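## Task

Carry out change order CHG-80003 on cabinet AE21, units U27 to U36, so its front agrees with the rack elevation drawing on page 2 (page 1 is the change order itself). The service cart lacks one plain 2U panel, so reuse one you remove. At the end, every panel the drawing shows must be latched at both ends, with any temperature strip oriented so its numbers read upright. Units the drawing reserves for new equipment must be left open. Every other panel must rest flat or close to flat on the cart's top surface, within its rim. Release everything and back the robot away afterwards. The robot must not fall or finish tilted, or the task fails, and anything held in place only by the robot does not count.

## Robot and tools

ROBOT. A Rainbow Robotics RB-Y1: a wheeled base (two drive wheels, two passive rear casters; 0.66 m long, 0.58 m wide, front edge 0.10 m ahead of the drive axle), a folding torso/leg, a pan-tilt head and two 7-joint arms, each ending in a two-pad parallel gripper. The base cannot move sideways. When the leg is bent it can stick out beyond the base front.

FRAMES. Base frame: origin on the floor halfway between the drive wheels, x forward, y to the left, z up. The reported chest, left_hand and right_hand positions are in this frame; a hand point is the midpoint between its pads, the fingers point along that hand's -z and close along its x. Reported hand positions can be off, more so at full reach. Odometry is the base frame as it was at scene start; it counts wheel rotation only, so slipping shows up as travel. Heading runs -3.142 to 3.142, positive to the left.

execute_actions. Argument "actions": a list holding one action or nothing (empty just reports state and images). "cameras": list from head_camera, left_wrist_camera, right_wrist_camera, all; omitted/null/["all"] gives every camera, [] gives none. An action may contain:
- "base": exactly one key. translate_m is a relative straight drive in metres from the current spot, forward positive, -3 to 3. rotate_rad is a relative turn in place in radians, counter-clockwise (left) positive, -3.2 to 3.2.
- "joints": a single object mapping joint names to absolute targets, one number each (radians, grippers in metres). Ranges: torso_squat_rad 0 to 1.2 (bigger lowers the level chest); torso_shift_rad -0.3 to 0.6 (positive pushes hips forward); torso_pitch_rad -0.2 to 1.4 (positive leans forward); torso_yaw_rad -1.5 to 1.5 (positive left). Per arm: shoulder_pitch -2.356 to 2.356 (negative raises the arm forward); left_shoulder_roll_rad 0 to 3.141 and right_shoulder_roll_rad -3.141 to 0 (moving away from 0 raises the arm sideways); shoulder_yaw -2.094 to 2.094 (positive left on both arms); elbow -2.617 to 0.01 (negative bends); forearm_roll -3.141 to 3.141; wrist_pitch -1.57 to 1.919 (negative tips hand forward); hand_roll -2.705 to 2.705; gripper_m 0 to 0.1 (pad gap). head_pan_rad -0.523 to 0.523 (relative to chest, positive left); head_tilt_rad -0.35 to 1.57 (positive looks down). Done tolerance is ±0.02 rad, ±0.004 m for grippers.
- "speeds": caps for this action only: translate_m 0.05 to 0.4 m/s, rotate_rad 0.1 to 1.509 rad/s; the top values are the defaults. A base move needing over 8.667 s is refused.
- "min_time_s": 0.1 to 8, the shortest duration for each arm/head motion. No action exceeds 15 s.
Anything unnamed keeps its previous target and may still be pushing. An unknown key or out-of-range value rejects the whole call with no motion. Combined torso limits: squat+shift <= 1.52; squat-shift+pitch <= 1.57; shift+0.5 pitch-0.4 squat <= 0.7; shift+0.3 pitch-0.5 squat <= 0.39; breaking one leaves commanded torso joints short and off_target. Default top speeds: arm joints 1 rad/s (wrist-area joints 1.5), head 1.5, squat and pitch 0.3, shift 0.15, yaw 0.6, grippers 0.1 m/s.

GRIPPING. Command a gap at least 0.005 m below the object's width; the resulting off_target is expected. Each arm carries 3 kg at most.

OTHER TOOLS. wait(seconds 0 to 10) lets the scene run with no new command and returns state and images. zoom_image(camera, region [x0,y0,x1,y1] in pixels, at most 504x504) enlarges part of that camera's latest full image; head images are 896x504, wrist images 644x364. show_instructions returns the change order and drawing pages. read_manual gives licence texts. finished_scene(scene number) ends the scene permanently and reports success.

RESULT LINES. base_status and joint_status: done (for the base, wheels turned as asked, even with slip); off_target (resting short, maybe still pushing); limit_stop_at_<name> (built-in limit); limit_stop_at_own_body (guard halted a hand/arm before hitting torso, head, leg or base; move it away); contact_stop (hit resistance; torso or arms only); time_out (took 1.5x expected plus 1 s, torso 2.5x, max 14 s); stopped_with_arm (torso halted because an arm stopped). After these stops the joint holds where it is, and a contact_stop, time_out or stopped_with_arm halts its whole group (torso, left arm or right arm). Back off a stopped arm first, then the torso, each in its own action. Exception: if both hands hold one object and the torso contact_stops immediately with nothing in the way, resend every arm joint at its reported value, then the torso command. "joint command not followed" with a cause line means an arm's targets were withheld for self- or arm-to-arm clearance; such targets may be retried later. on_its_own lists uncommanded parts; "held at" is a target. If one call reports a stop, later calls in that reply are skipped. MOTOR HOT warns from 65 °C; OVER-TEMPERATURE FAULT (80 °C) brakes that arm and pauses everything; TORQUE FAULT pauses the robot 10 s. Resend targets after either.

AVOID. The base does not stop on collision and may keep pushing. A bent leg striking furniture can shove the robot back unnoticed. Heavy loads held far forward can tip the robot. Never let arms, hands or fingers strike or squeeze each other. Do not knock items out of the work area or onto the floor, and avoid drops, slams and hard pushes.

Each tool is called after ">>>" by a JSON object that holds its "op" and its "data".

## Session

>>> {"op": "show_instructions", "data": {}}

>>> {"op": "execute_actions", "data": {"actions": []}}

Reference images for this scene: change order, rack elevation.

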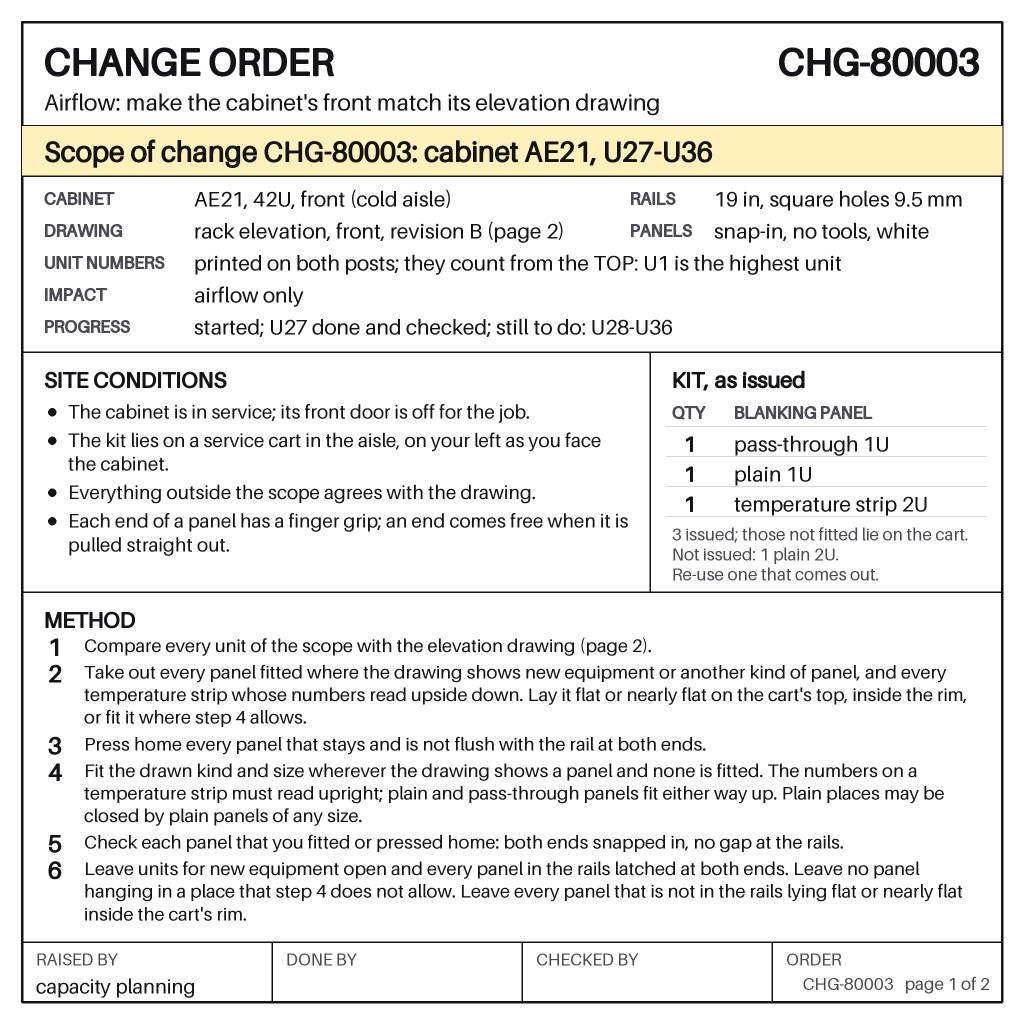

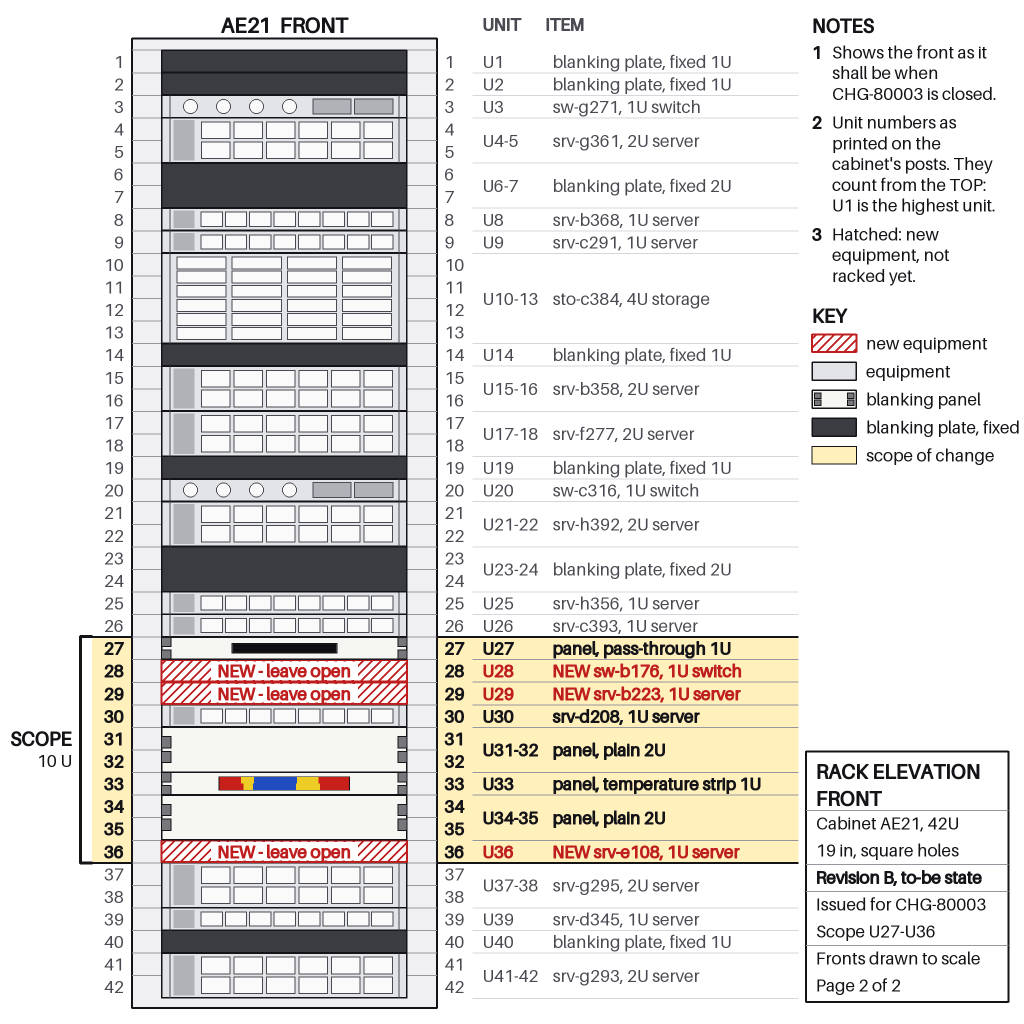

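Scene clock: 0.00 s.
base_odometry: x=+0.000 y=+0.000 heading=+0.000 (m, m, rad; odometry frame)
base_status: not commanded
joint_positions: torso_squat_rad=+0.350 torso_shift_rad=+0.000 torso_pitch_rad=+0.000 torso_yaw_rad=+0.000 left_shoulder_pitch_rad=+0.031 left_shoulder_roll_rad=+0.052 left_shoulder_yaw_rad=+0.001 left_elbow_rad=-0.213 left_forearm_roll_rad=+0.048 left_wrist_pitch_rad=-0.050 left_hand_roll_rad=+0.018 left_gripper_m=+0.101 right_shoulder_pitch_rad=+0.046 right_shoulder_roll_rad=-0.032 right_shoulder_yaw_rad=-0.021 right_elbow_rad=-0.243 right_forearm_roll_rad=+0.010 right_wrist_pitch_rad=+0.035 right_hand_roll_rad=-0.051 right_gripper_m=+0.099 head_pan_rad=-0.001 head_tilt_rad=+0.400
joint_status: not commanded
chest: x=-0.2279 y=+0.0010 z=+1.2476 quat_wxyz=(+1.000, -0.001, +0.000, +0.000) (m; base frame)
left_hand: x=-0.1354 y=+0.2608 z=+0.5699 quat_wxyz=(+0.992, +0.023, -0.117, +0.035) (m; base frame)
right_hand: x=-0.1506 y=-0.2476 z=+0.5668 quat_wxyz=(+0.996, -0.017, -0.083, -0.037) (m; base frame)
pictures: head_camera, left_wrist_camera, right_wrist_camera
Images, in order (width x height): head_camera 896x504, left_wrist_camera 644x364, right_wrist_camera 644x364.

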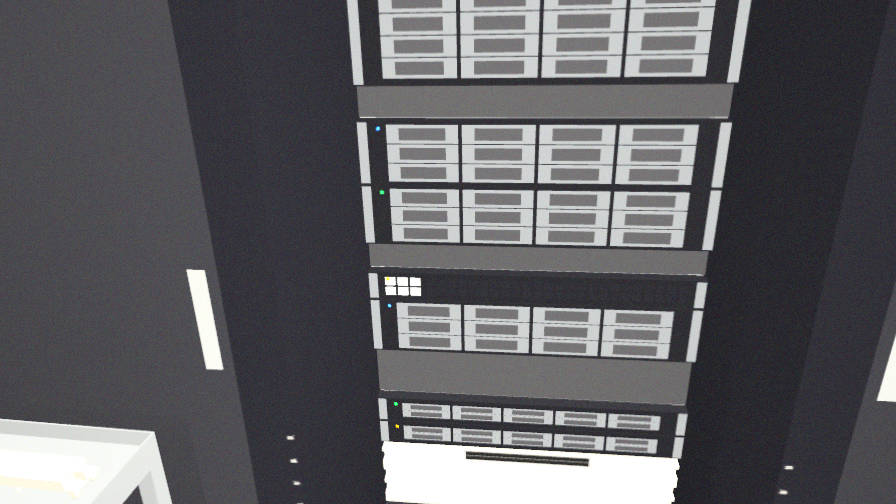

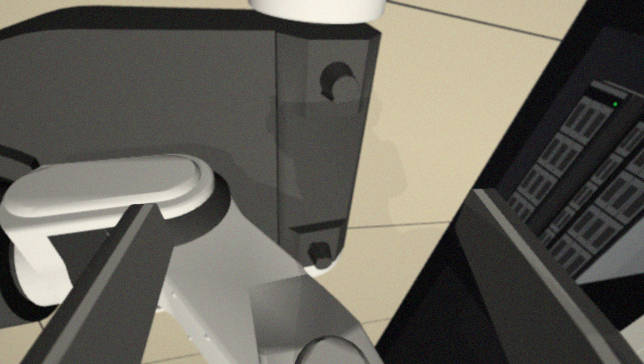

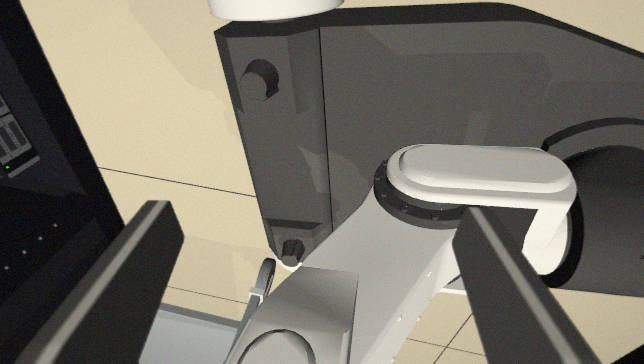

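>>> {"op": "execute_actions", "data": {"actions": [{"joints": {"head_tilt_rad": 0.8}}], "cameras": ["head_camera"]}}

>>> {"op": "zoom_image", "data": {"camera": "head_camera", "region": [340, 100, 720, 440]}}

Scene clock: 4.30 s.
base_odometry: x=+0.000 y=+0.000 heading=+0.000 (m, m, rad; odometry frame)
base_status: not commanded
joint_positions: torso_squat_rad=+0.350 torso_shift_rad=+0.000 torso_pitch_rad=+0.000 torso_yaw_rad=+0.000 left_shoulder_pitch_rad=+0.031 left_shoulder_roll_rad=+0.052 left_shoulder_yaw_rad=+0.001 left_elbow_rad=-0.213 left_forearm_roll_rad=+0.048 left_wrist_pitch_rad=-0.050 left_hand_roll_rad=+0.018 left_gripper_m=+0.101 right_shoulder_pitch_rad=+0.046 right_shoulder_roll_rad=-0.032 right_shoulder_yaw_rad=-0.021 right_elbow_rad=-0.243 right_forearm_roll_rad=+0.010 right_wrist_pitch_rad=+0.035 right_hand_roll_rad=-0.051 right_gripper_m=+0.099 head_pan_rad=-0.001 head_tilt_rad=+0.800
joint_status: all done
chest: x=-0.2279 y=+0.0010 z=+1.2476 quat_wxyz=(+1.000, -0.001, +0.000, +0.000) (m; base frame)
left_hand: x=-0.1354 y=+0.2608 z=+0.5699 quat_wxyz=(+0.992, +0.023, -0.117, +0.035) (m; base frame)
right_hand: x=-0.1506 y=-0.2476 z=+0.5668 quat_wxyz=(+0.996, -0.017, -0.083, -0.037) (m; base frame)
pictures: head_camera
Images, in order (width x height): head_camera 896x504.

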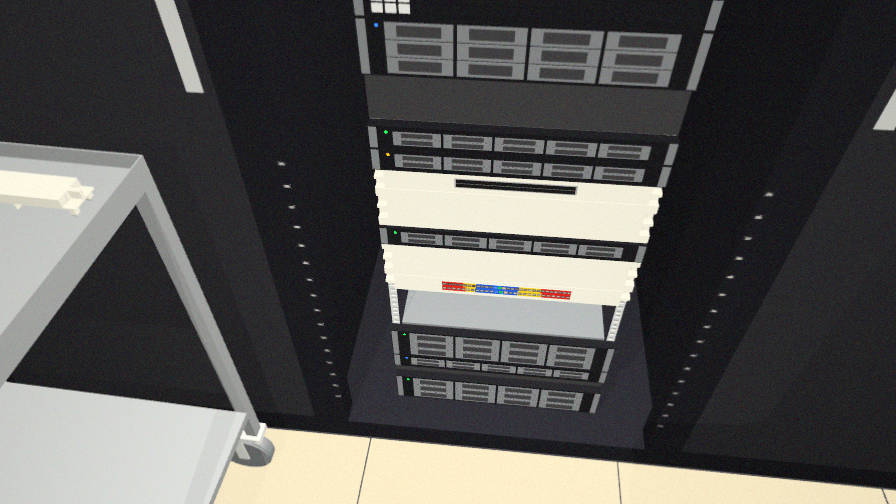

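Region (340, 100, 720, 440) of head_camera's 896x504 image, scaled by 1.326, with more detail than that image has; it fills the top 451 rows of this view, and the rest is white.

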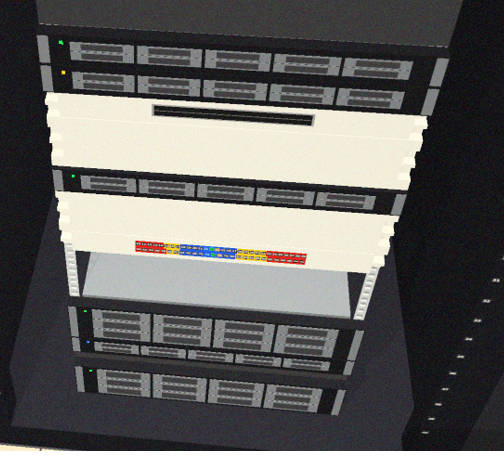

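>>> {"op": "execute_actions", "data": {"actions": [{"joints": {"head_tilt_rad": 0.6, "head_pan_rad": 0.52}}], "cameras": ["head_camera"]}}

Scene clock: 10.23 s.
base_odometry: x=+0.000 y=+0.000 heading=+0.000 (m, m, rad; odometry frame)
base_status: not commanded
joint_positions: torso_squat_rad=+0.350 torso_shift_rad=+0.000 torso_pitch_rad=+0.000 torso_yaw_rad=+0.000 left_shoulder_pitch_rad=+0.031 left_shoulder_roll_rad=+0.052 left_shoulder_yaw_rad=+0.001 left_elbow_rad=-0.213 left_forearm_roll_rad=+0.048 left_wrist_pitch_rad=-0.050 left_hand_roll_rad=+0.018 left_gripper_m=+0.101 right_shoulder_pitch_rad=+0.046 right_shoulder_roll_rad=-0.032 right_shoulder_yaw_rad=-0.021 right_elbow_rad=-0.243 right_forearm_roll_rad=+0.010 right_wrist_pitch_rad=+0.035 right_hand_roll_rad=-0.051 right_gripper_m=+0.099 head_pan_rad=+0.520 head_tilt_rad=+0.600
joint_status: all done
chest: x=-0.2279 y=+0.0010 z=+1.2476 quat_wxyz=(+1.000, -0.001, +0.000, +0.000) (m; base frame)
left_hand: x=-0.1354 y=+0.2608 z=+0.5699 quat_wxyz=(+0.992, +0.023, -0.117, +0.035) (m; base frame)
right_hand: x=-0.1506 y=-0.2476 z=+0.5668 quat_wxyz=(+0.996, -0.017, -0.083, -0.037) (m; base frame)
pictures: head_camera
Images, in order (width x height): head_camera 896x504.

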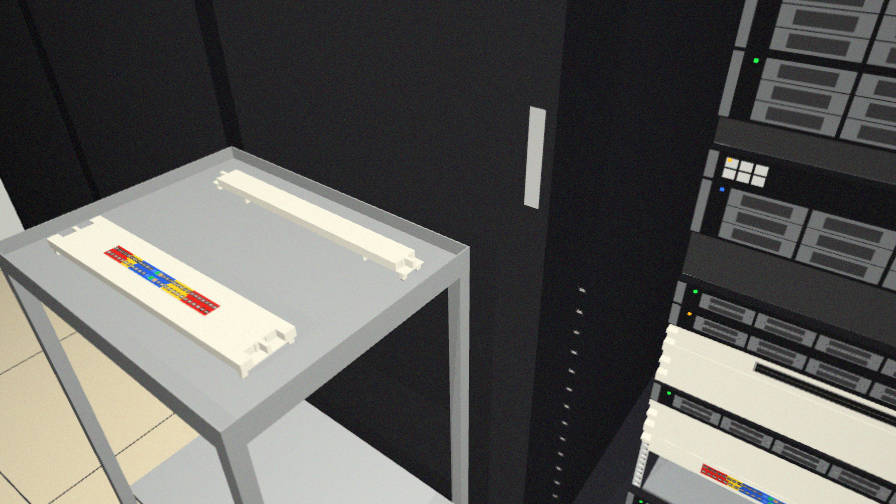

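>>> {"op": "execute_actions", "data": {"actions": [{"joints": {"head_tilt_rad": 0.8, "head_pan_rad": -0.1}}], "cameras": ["head_camera"]}}

>>> {"op": "zoom_image", "data": {"camera": "head_camera", "region": [350, 250, 530, 330]}}

Scene clock: 56.10 s.
base_odometry: x=+0.000 y=+0.000 heading=+0.000 (m, m, rad; odometry frame)
base_status: not commanded
joint_positions: torso_squat_rad=+0.350 torso_shift_rad=+0.000 torso_pitch_rad=+0.000 torso_yaw_rad=+0.000 left_shoulder_pitch_rad=+0.031 left_shoulder_roll_rad=+0.052 left_shoulder_yaw_rad=+0.001 left_elbow_rad=-0.213 left_forearm_roll_rad=+0.048 left_wrist_pitch_rad=-0.050 left_hand_roll_rad=+0.018 left_gripper_m=+0.101 right_shoulder_pitch_rad=+0.046 right_shoulder_roll_rad=-0.032 right_shoulder_yaw_rad=-0.021 right_elbow_rad=-0.243 right_forearm_roll_rad=+0.010 right_wrist_pitch_rad=+0.035 right_hand_roll_rad=-0.051 right_gripper_m=+0.099 head_pan_rad=-0.100 head_tilt_rad=+0.800
joint_status: all done
chest: x=-0.2279 y=+0.0010 z=+1.2476 quat_wxyz=(+1.000, -0.001, +0.000, +0.000) (m; base frame)
left_hand: x=-0.1354 y=+0.2608 z=+0.5699 quat_wxyz=(+0.992, +0.023, -0.117, +0.035) (m; base frame)
right_hand: x=-0.1506 y=-0.2476 z=+0.5668 quat_wxyz=(+0.996, -0.017, -0.083, -0.037) (m; base frame)
pictures: head_camera
Images, in order (width x height): head_camera 896x504.

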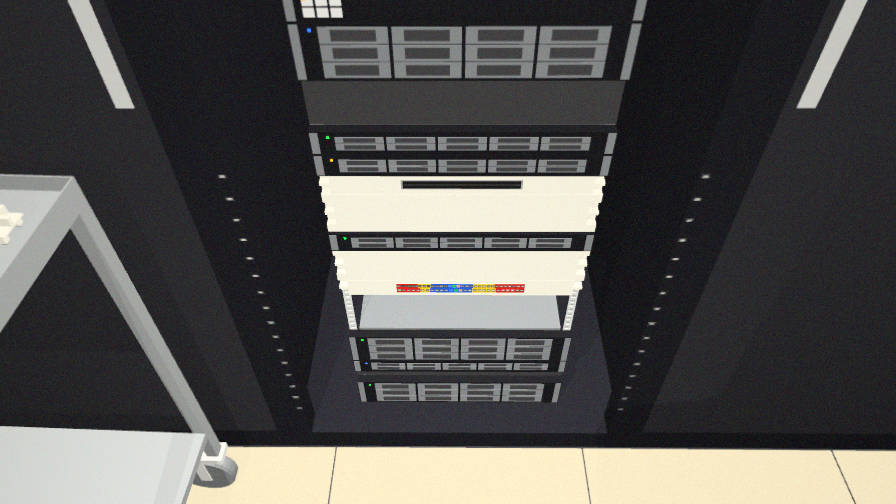

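Region (350, 250, 530, 330) of head_camera's 896x504 image, scaled by 2.800, with more detail than that image has.

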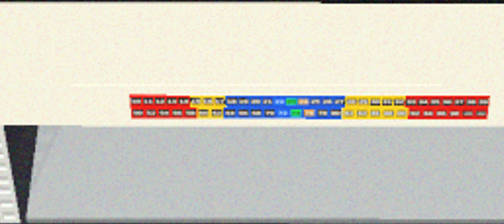

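>>> {"op": "zoom_image", "data": {"camera": "head_camera", "region": [300, 160, 420, 310]}}

>>> {"op": "zoom_image", "data": {"camera": "head_camera", "region": [510, 160, 630, 310]}}

Region (300, 160, 420, 310) of head_camera's 896x504 image, scaled by 3.360, with more detail than that image has; it fills the left 403 columns of this view, and the rest is white.

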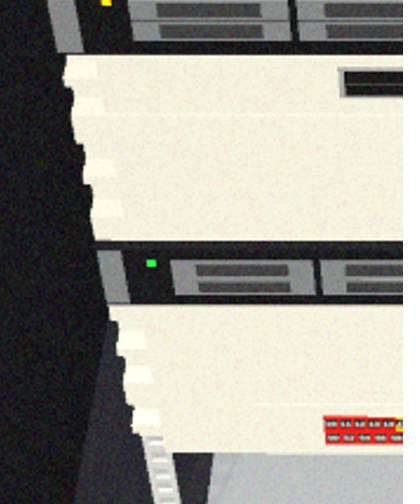

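Region (510, 160, 630, 310) of head_camera's 896x504 image, scaled by 3.360, with more detail than that image has; it fills the left 403 columns of this view, and the rest is white.

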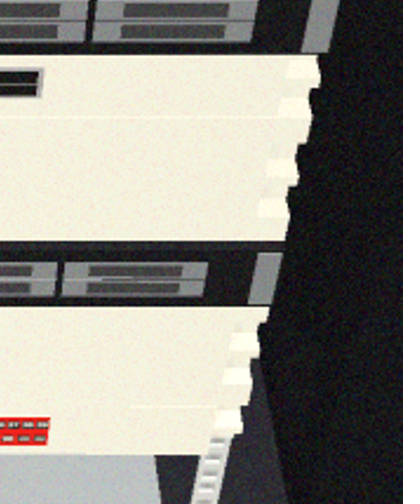

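>>> {"op": "execute_actions", "data": {"actions": []}}

Scene clock: 163.33 s.
base_odometry: x=+0.000 y=+0.000 heading=+0.000 (m, m, rad; odometry frame)
base_status: not commanded
joint_positions: torso_squat_rad=+0.350 torso_shift_rad=+0.000 torso_pitch_rad=+0.000 torso_yaw_rad=+0.000 left_shoulder_pitch_rad=+0.031 left_shoulder_roll_rad=+0.052 left_shoulder_yaw_rad=+0.001 left_elbow_rad=-0.213 left_forearm_roll_rad=+0.048 left_wrist_pitch_rad=-0.050 left_hand_roll_rad=+0.018 left_gripper_m=+0.101 right_shoulder_pitch_rad=+0.046 right_shoulder_roll_rad=-0.032 right_shoulder_yaw_rad=-0.021 right_elbow_rad=-0.243 right_forearm_roll_rad=+0.010 right_wrist_pitch_rad=+0.035 right_hand_roll_rad=-0.051 right_gripper_m=+0.099 head_pan_rad=-0.100 head_tilt_rad=+0.800
joint_status: all done
chest: x=-0.2279 y=+0.0010 z=+1.2476 quat_wxyz=(+1.000, -0.001, +0.000, +0.000) (m; base frame)
left_hand: x=-0.1354 y=+0.2608 z=+0.5699 quat_wxyz=(+0.992, +0.023, -0.117, +0.035) (m; base frame)
right_hand: x=-0.1506 y=-0.2476 z=+0.5668 quat_wxyz=(+0.996, -0.017, -0.083, -0.037) (m; base frame)
pictures: head_camera, left_wrist_camera, right_wrist_camera
Images, in order (width x height): head_camera 896x504, left_wrist_camera 644x364, right_wrist_camera 644x364.

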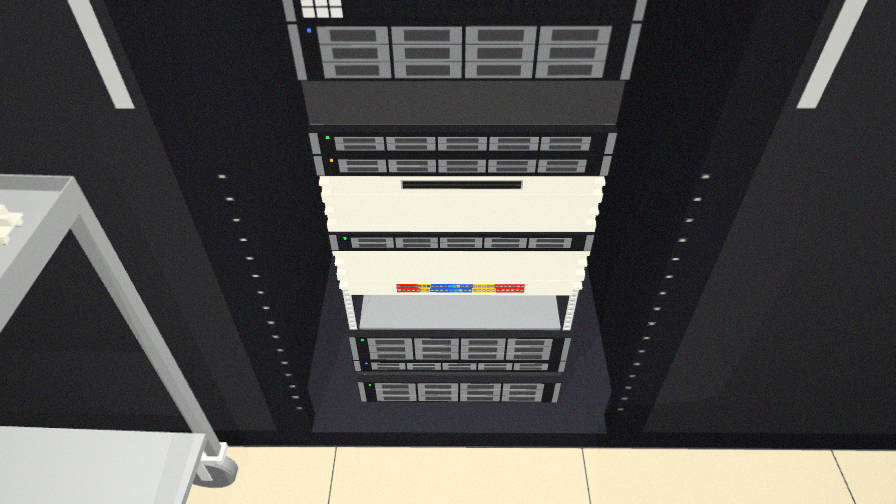

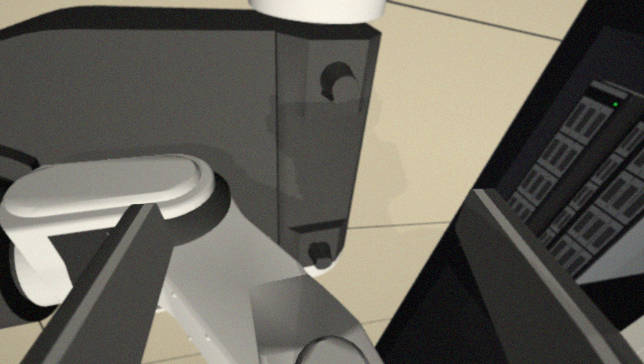

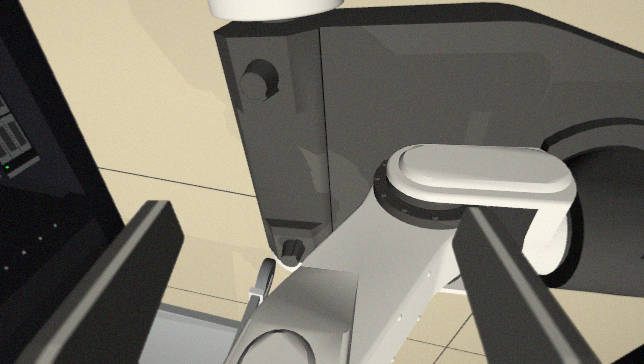

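>>> {"op": "show_instructions", "data": {}}

Reference images for this scene: change order, rack elevation.

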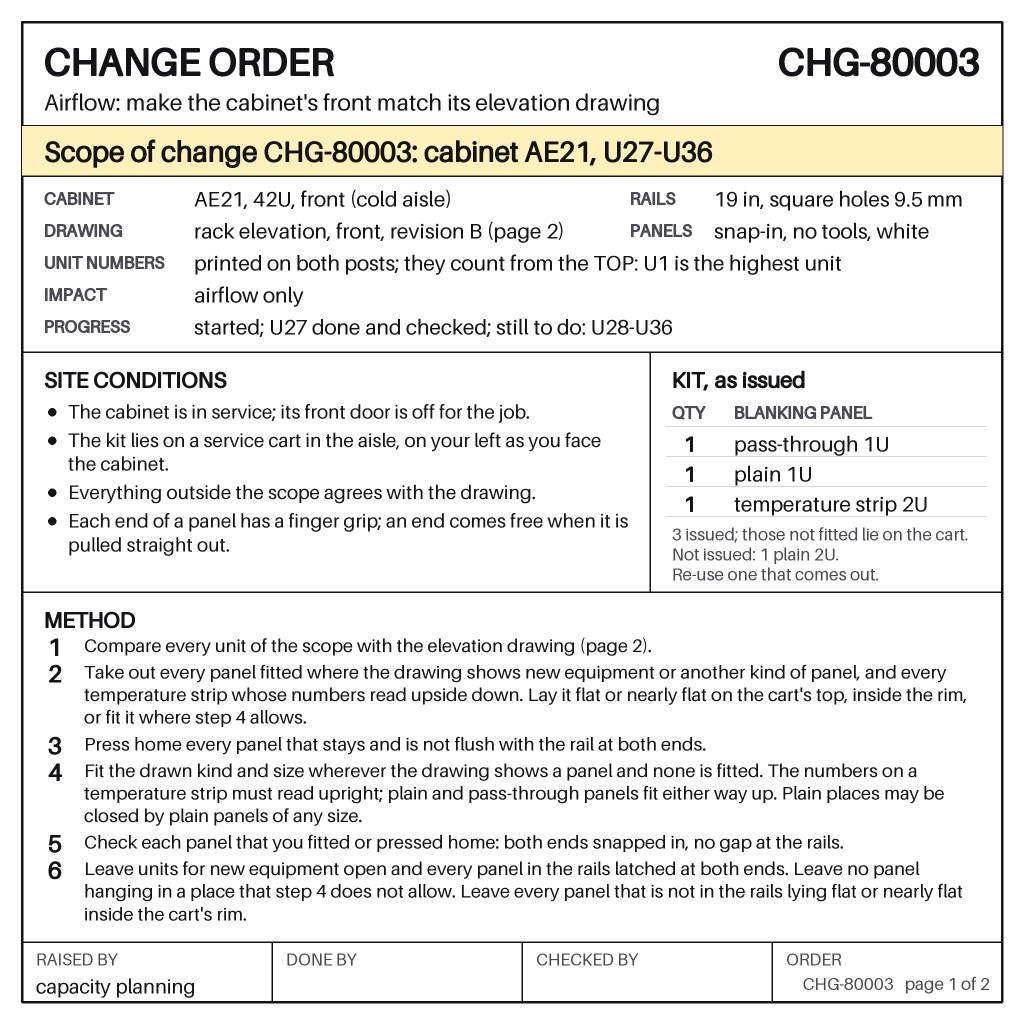

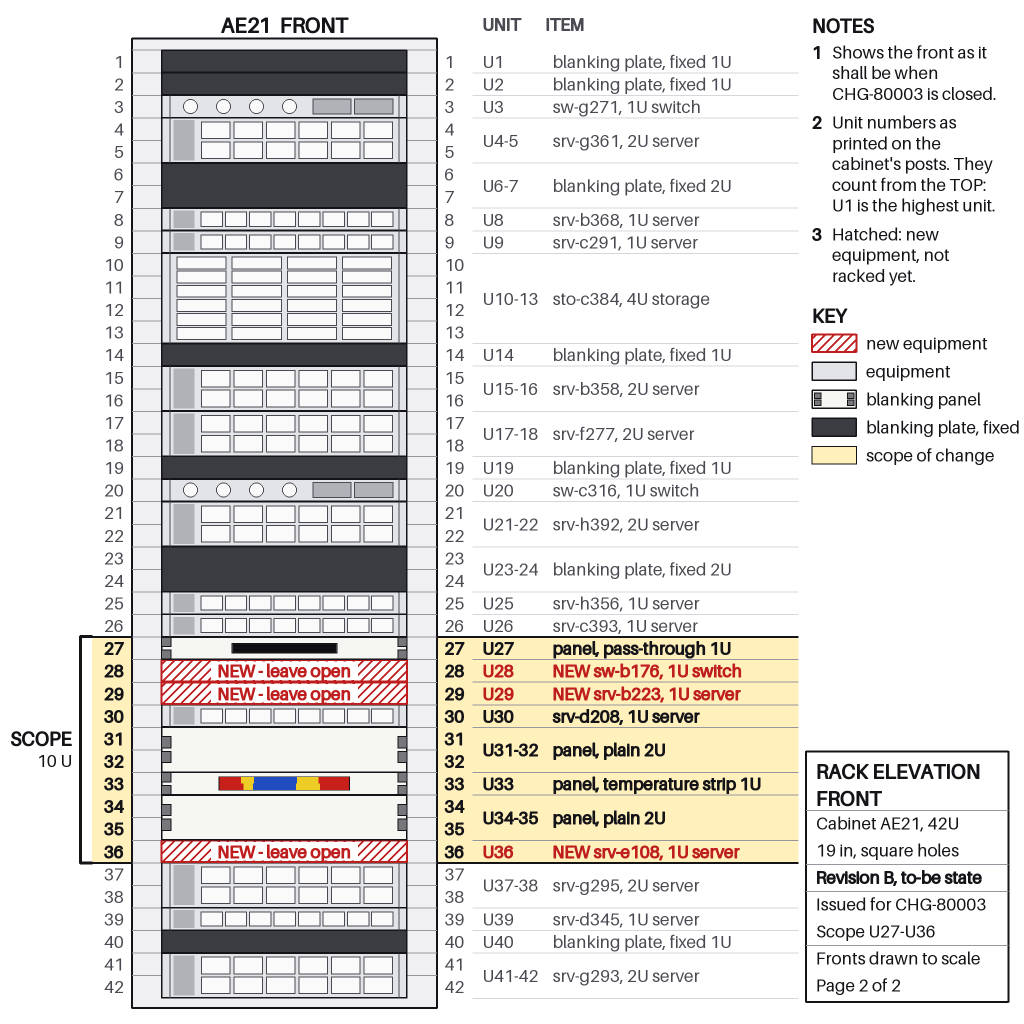

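>>> {"op": "zoom_image", "data": {"camera": "head_camera", "region": [300, 160, 620, 340]}}

Region (300, 160, 620, 340) of head_camera's 896x504 image, scaled by 1.575, with more detail than that image has; it fills the top 284 rows of this view, and the rest is white.

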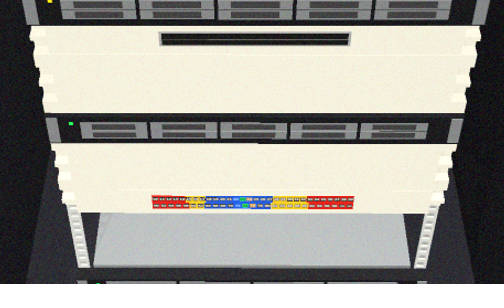

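>>> {"op": "execute_actions", "data": {"actions": [{"base": {"rotate_rad": -0.435}, "joints": {"left_shoulder_pitch_rad": -0.4905, "left_shoulder_roll_rad": 0.099, "left_shoulder_yaw_rad": 0.1665, "left_elbow_rad": -1.065, "left_forearm_roll_rad": 3.14, "left_wrist_pitch_rad": 0.581, "left_hand_roll_rad": 0.06, "left_gripper_m": 0.022, "right_shoulder_pitch_rad": -0.4905, "right_shoulder_roll_rad": -0.099, "right_shoulder_yaw_rad": -0.1665, "right_elbow_rad": -1.065, "right_forearm_roll_rad": -3.14, "right_wrist_pitch_rad": 0.581, "right_hand_roll_rad": -0.06, "right_gripper_m": 0.022, "head_tilt_rad": 0.5, "head_pan_rad": 0.0}}], "cameras": ["head_camera"]}}

>>> {"op": "execute_actions", "data": {"actions": [{"base": {"translate_m": 0.13}}], "cameras": []}}

>>> {"op": "execute_actions", "data": {"actions": [{"base": {"rotate_rad": 0.31}}], "cameras": ["head_camera"]}}

Scene clock: 200.33 s.
base_odometry: x=+0.000 y=+0.000 heading=-0.434 (m, m, rad; odometry frame)
base_status: done
joint_positions: torso_squat_rad=+0.350 torso_shift_rad=+0.000 torso_pitch_rad=+0.000 torso_yaw_rad=+0.000 left_shoulder_pitch_rad=-0.490 left_shoulder_roll_rad=+0.099 left_shoulder_yaw_rad=+0.166 left_elbow_rad=-1.065 left_forearm_roll_rad=+3.140 left_wrist_pitch_rad=+0.581 left_hand_roll_rad=+0.060 left_gripper_m=+0.022 right_shoulder_pitch_rad=-0.490 right_shoulder_roll_rad=-0.099 right_shoulder_yaw_rad=-0.166 right_elbow_rad=-1.065 right_forearm_roll_rad=-3.140 right_wrist_pitch_rad=+0.581 right_hand_roll_rad=-0.060 right_gripper_m=+0.022 head_pan_rad=+0.000 head_tilt_rad=+0.500
joint_status: all done
chest: x=-0.2279 y=+0.0010 z=+1.2476 quat_wxyz=(+1.000, -0.001, +0.000, +0.000) (m; base frame)
left_hand: x=+0.3768 y=+0.2474 z=+1.1785 quat_wxyz=(+0.000, -0.873, +0.000, +0.488) (m; base frame)
right_hand: x=+0.3771 y=-0.2450 z=+1.1791 quat_wxyz=(+0.002, +0.873, +0.000, -0.488) (m; base frame)
pictures: head_camera
Images, in order (width x height): head_camera 896x504.

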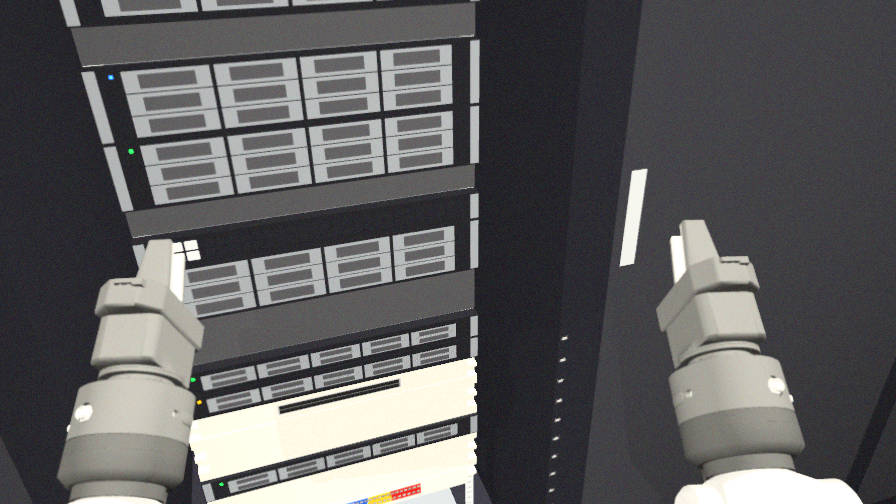

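Scene clock: 202.43 s.
base_odometry: x=+0.118 y=-0.055 heading=-0.435 (m, m, rad; odometry frame)
base_status: done
joint_positions: torso_squat_rad=+0.350 torso_shift_rad=+0.000 torso_pitch_rad=+0.000 torso_yaw_rad=+0.000 left_shoulder_pitch_rad=-0.490 left_shoulder_roll_rad=+0.099 left_shoulder_yaw_rad=+0.166 left_elbow_rad=-1.065 left_forearm_roll_rad=+3.140 left_wrist_pitch_rad=+0.581 left_hand_roll_rad=+0.060 left_gripper_m=+0.022 right_shoulder_pitch_rad=-0.490 right_shoulder_roll_rad=-0.099 right_shoulder_yaw_rad=-0.166 right_elbow_rad=-1.065 right_forearm_roll_rad=-3.140 right_wrist_pitch_rad=+0.581 right_hand_roll_rad=-0.060 right_gripper_m=+0.022 head_pan_rad=+0.000 head_tilt_rad=+0.500
joint_status: not commanded
chest: x=-0.2278 y=+0.0010 z=+1.2476 quat_wxyz=(+1.000, -0.001, +0.000, +0.000) (m; base frame)
left_hand: x=+0.3770 y=+0.2474 z=+1.1783 quat_wxyz=(+0.000, -0.873, +0.000, +0.489) (m; base frame)
right_hand: x=+0.3772 y=-0.2450 z=+1.1789 quat_wxyz=(+0.002, +0.873, +0.000, -0.489) (m; base frame)
pictures: none
No camera images: the call's "cameras" was empty. Leave "cameras" out to get every camera's image.

Scene clock: 204.60 s.
base_odometry: x=+0.118 y=-0.055 heading=-0.126 (m, m, rad; odometry frame)
base_status: done
joint_positions: torso_squat_rad=+0.350 torso_shift_rad=+0.000 torso_pitch_rad=+0.000 torso_yaw_rad=+0.000 left_shoulder_pitch_rad=-0.490 left_shoulder_roll_rad=+0.099 left_shoulder_yaw_rad=+0.166 left_elbow_rad=-1.065 left_forearm_roll_rad=+3.140 left_wrist_pitch_rad=+0.581 left_hand_roll_rad=+0.060 left_gripper_m=+0.022 right_shoulder_pitch_rad=-0.490 right_shoulder_roll_rad=-0.099 right_shoulder_yaw_rad=-0.166 right_elbow_rad=-1.065 right_forearm_roll_rad=-3.140 right_wrist_pitch_rad=+0.581 right_hand_roll_rad=-0.060 right_gripper_m=+0.022 head_pan_rad=+0.000 head_tilt_rad=+0.500
joint_status: not commanded
chest: x=-0.2278 y=+0.0010 z=+1.2476 quat_wxyz=(+1.000, -0.001, +0.000, +0.000) (m; base frame)
left_hand: x=+0.3769 y=+0.2474 z=+1.1783 quat_wxyz=(+0.000, -0.873, +0.000, +0.489) (m; base frame)
right_hand: x=+0.3772 y=-0.2450 z=+1.1789 quat_wxyz=(+0.002, +0.873, +0.000, -0.489) (m; base frame)
pictures: head_camera
Images, in order (width x height): head_camera 896x504.

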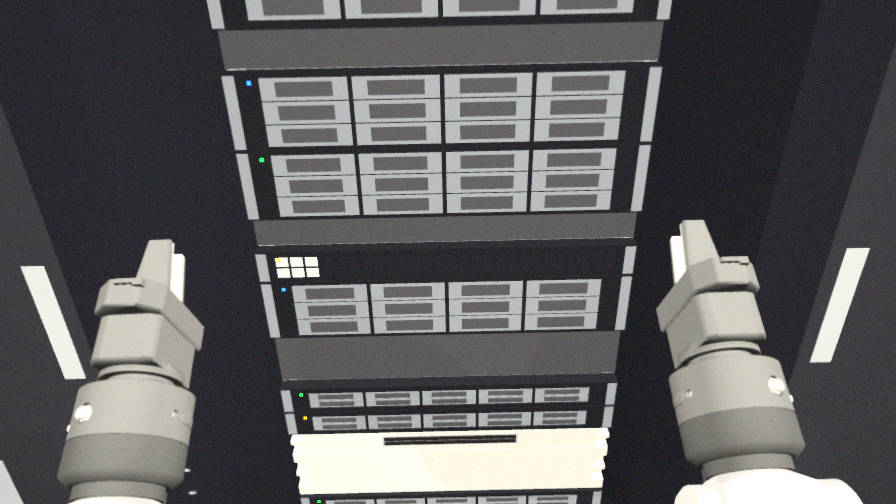

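>>> {"op": "execute_actions", "data": {"actions": [{"base": {"translate_m": -0.08}, "joints": {"torso_squat_rad": 0.6925, "torso_shift_rad": 0.2, "torso_pitch_rad": 0.55, "head_tilt_rad": 0.3}}]}}

Scene clock: 218.53 s.
base_odometry: x=+0.038 y=-0.045 heading=-0.125 (m, m, rad; odometry frame)
base_status: done
joint_positions: torso_squat_rad=+0.692 torso_shift_rad=+0.200 torso_pitch_rad=+0.550 torso_yaw_rad=+0.000 left_shoulder_pitch_rad=-0.490 left_shoulder_roll_rad=+0.099 left_shoulder_yaw_rad=+0.166 left_elbow_rad=-1.065 left_forearm_roll_rad=+3.140 left_wrist_pitch_rad=+0.581 left_hand_roll_rad=+0.060 left_gripper_m=+0.022 right_shoulder_pitch_rad=-0.490 right_shoulder_roll_rad=-0.099 right_shoulder_yaw_rad=-0.166 right_elbow_rad=-1.065 right_forearm_roll_rad=-3.140 right_wrist_pitch_rad=+0.581 right_hand_roll_rad=-0.060 right_gripper_m=+0.022 head_pan_rad=+0.000 head_tilt_rad=+0.300
joint_status: all done
chest: x=+0.0409 y=+0.0008 z=+1.0723 quat_wxyz=(+0.962, -0.001, +0.272, +0.000) (m; base frame)
left_hand: x=+0.5203 y=+0.2470 z=+0.6969 quat_wxyz=(+0.000, -0.707, +0.000, +0.707) (m; base frame)
right_hand: x=+0.5205 y=-0.2455 z=+0.6974 quat_wxyz=(+0.001, +0.707, +0.000, -0.707) (m; base frame)
pictures: head_camera, left_wrist_camera, right_wrist_camera
Images, in order (width x height): head_camera 896x504, left_wrist_camera 644x364, right_wrist_camera 644x364.

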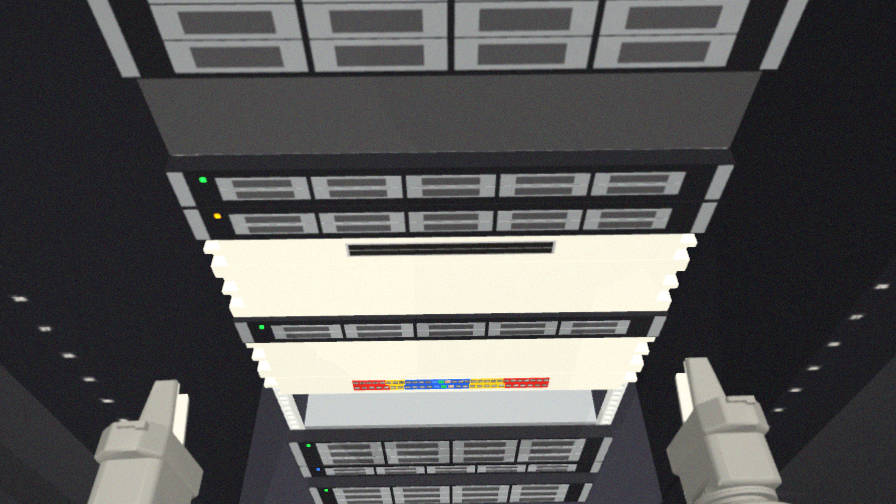

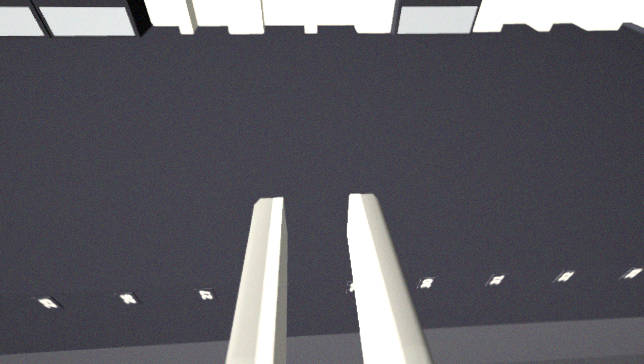

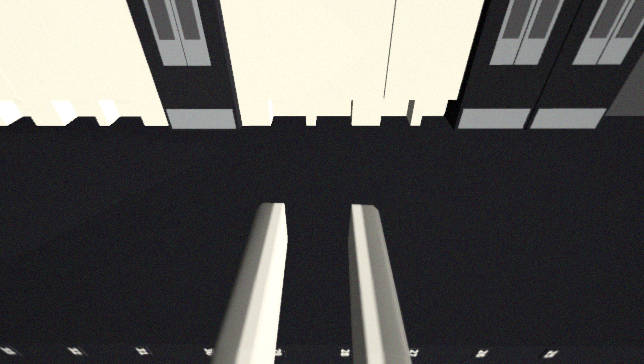

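>>> {"op": "zoom_image", "data": {"camera": "right_wrist_camera", "region": [200, 60, 500, 230]}}

>>> {"op": "zoom_image", "data": {"camera": "left_wrist_camera", "region": [120, 0, 520, 100]}}

Region (200, 60, 500, 230) of right_wrist_camera's 644x364 image, scaled by 1.680, with more detail than that image has; it fills the top 286 rows of this view, and the rest is white.

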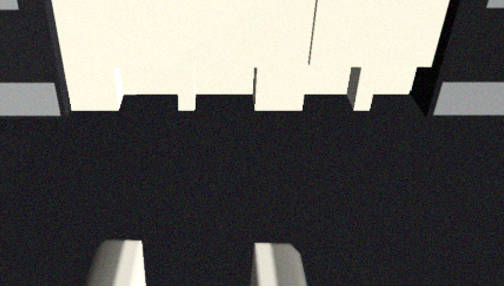

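Region (120, 0, 520, 100) of left_wrist_camera's 644x364 image, scaled by 1.260, with more detail than that image has; it fills the top 126 rows of this view, and the rest is white.

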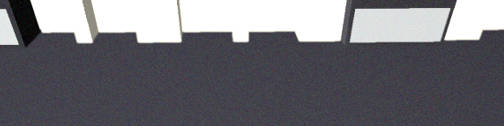

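>>> {"op": "zoom_image", "data": {"camera": "left_wrist_camera", "region": [210, 0, 410, 60]}}

>>> {"op": "zoom_image", "data": {"camera": "right_wrist_camera", "region": [220, 80, 420, 140]}}

Region (210, 0, 410, 60) of left_wrist_camera's 644x364 image, scaled by 2.520, with more detail than that image has; it fills the top 151 rows of this view, and the rest is white.

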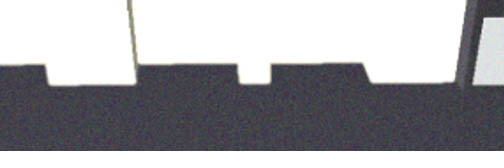

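Region (220, 80, 420, 140) of right_wrist_camera's 644x364 image, scaled by 2.520, with more detail than that image has; it fills the top 151 rows of this view, and the rest is white.

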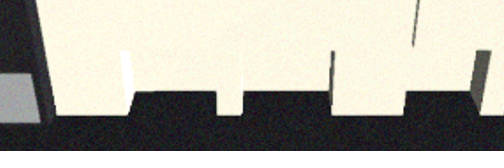

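>>> {"op": "execute_actions", "data": {"actions": [{"base": {"rotate_rad": -0.03}, "joints": {"left_shoulder_pitch_rad": -0.4959, "left_shoulder_roll_rad": 0.0665, "left_shoulder_yaw_rad": 0.1655, "left_hand_roll_rad": 0.027}}], "cameras": []}}

>>> {"op": "execute_actions", "data": {"actions": [{"base": {"translate_m": 0.05}}]}}

Scene clock: 288.10 s.
base_odometry: x=+0.038 y=-0.045 heading=-0.154 (m, m, rad; odometry frame)
base_status: done
joint_positions: torso_squat_rad=+0.692 torso_shift_rad=+0.200 torso_pitch_rad=+0.550 torso_yaw_rad=+0.001 left_shoulder_pitch_rad=-0.496 left_shoulder_roll_rad=+0.067 left_shoulder_yaw_rad=+0.165 left_elbow_rad=-1.065 left_forearm_roll_rad=+3.140 left_wrist_pitch_rad=+0.581 left_hand_roll_rad=+0.027 left_gripper_m=+0.022 right_shoulder_pitch_rad=-0.490 right_shoulder_roll_rad=-0.099 right_shoulder_yaw_rad=-0.166 right_elbow_rad=-1.065 right_forearm_roll_rad=-3.140 right_wrist_pitch_rad=+0.581 right_hand_roll_rad=-0.060 right_gripper_m=+0.022 head_pan_rad=+0.000 head_tilt_rad=+0.300
joint_status: all done
chest: x=+0.0409 y=+0.0008 z=+1.0723 quat_wxyz=(+0.962, -0.001, +0.272, +0.000) (m; base frame)
left_hand: x=+0.5202 y=+0.2325 z=+0.6962 quat_wxyz=(+0.000, -0.707, +0.000, +0.707) (m; base frame)
right_hand: x=+0.5206 y=-0.2455 z=+0.6974 quat_wxyz=(+0.001, +0.707, +0.000, -0.707) (m; base frame)
pictures: none
No camera images: the call's "cameras" was empty. Leave "cameras" out to get every camera's image.

Scene clock: 289.40 s.
base_odometry: x=+0.088 y=-0.052 heading=-0.154 (m, m, rad; odometry frame)
base_status: done
joint_positions: torso_squat_rad=+0.692 torso_shift_rad=+0.200 torso_pitch_rad=+0.550 torso_yaw_rad=+0.001 left_shoulder_pitch_rad=-0.496 left_shoulder_roll_rad=+0.067 left_shoulder_yaw_rad=+0.165 left_elbow_rad=-1.065 left_forearm_roll_rad=+3.140 left_wrist_pitch_rad=+0.581 left_hand_roll_rad=+0.027 left_gripper_m=+0.022 right_shoulder_pitch_rad=-0.490 right_shoulder_roll_rad=-0.099 right_shoulder_yaw_rad=-0.166 right_elbow_rad=-1.065 right_forearm_roll_rad=-3.140 right_wrist_pitch_rad=+0.581 right_hand_roll_rad=-0.060 right_gripper_m=+0.022 head_pan_rad=+0.000 head_tilt_rad=+0.300
joint_status: not commanded
chest: x=+0.0409 y=+0.0008 z=+1.0723 quat_wxyz=(+0.962, -0.001, +0.272, +0.000) (m; base frame)
left_hand: x=+0.5203 y=+0.2325 z=+0.6963 quat_wxyz=(+0.000, -0.707, +0.000, +0.707) (m; base frame)
right_hand: x=+0.5206 y=-0.2455 z=+0.6974 quat_wxyz=(+0.001, +0.707, +0.000, -0.707) (m; base frame)
pictures: head_camera, left_wrist_camera, right_wrist_camera
Images, in order (width x height): head_camera 896x504, left_wrist_camera 644x364, right_wrist_camera 644x364.

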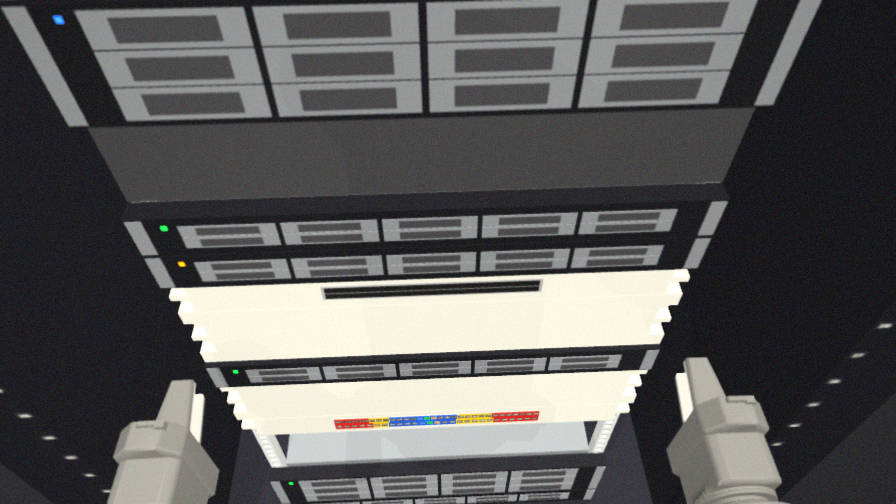

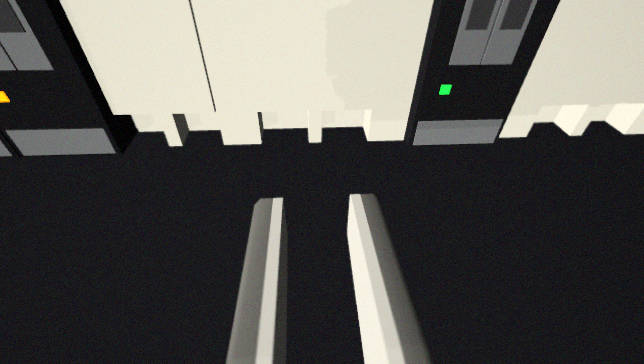

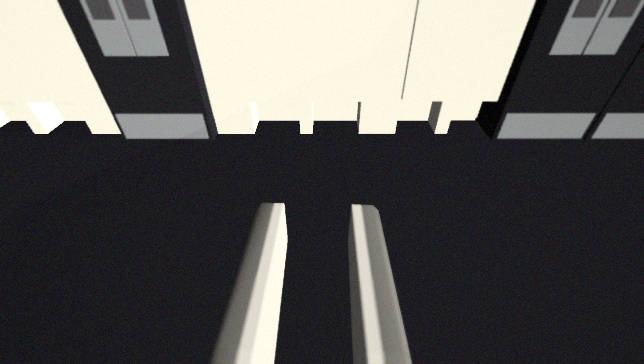

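>>> {"op": "zoom_image", "data": {"camera": "left_wrist_camera", "region": [210, 90, 410, 210]}}

>>> {"op": "zoom_image", "data": {"camera": "right_wrist_camera", "region": [205, 90, 405, 210]}}

Region (210, 90, 410, 210) of left_wrist_camera's 644x364 image, scaled by 2.520, with more detail than that image has; it fills the top 302 rows of this view, and the rest is white.

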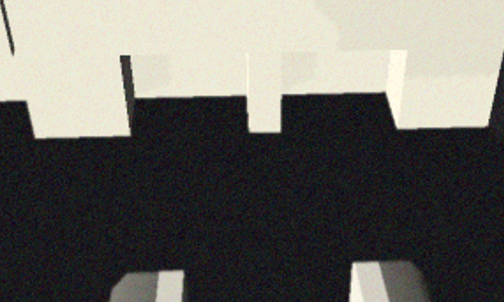

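Region (205, 90, 405, 210) of right_wrist_camera's 644x364 image, scaled by 2.520, with more detail than that image has; it fills the top 302 rows of this view, and the rest is white.

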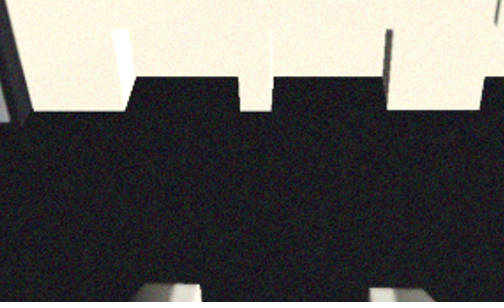

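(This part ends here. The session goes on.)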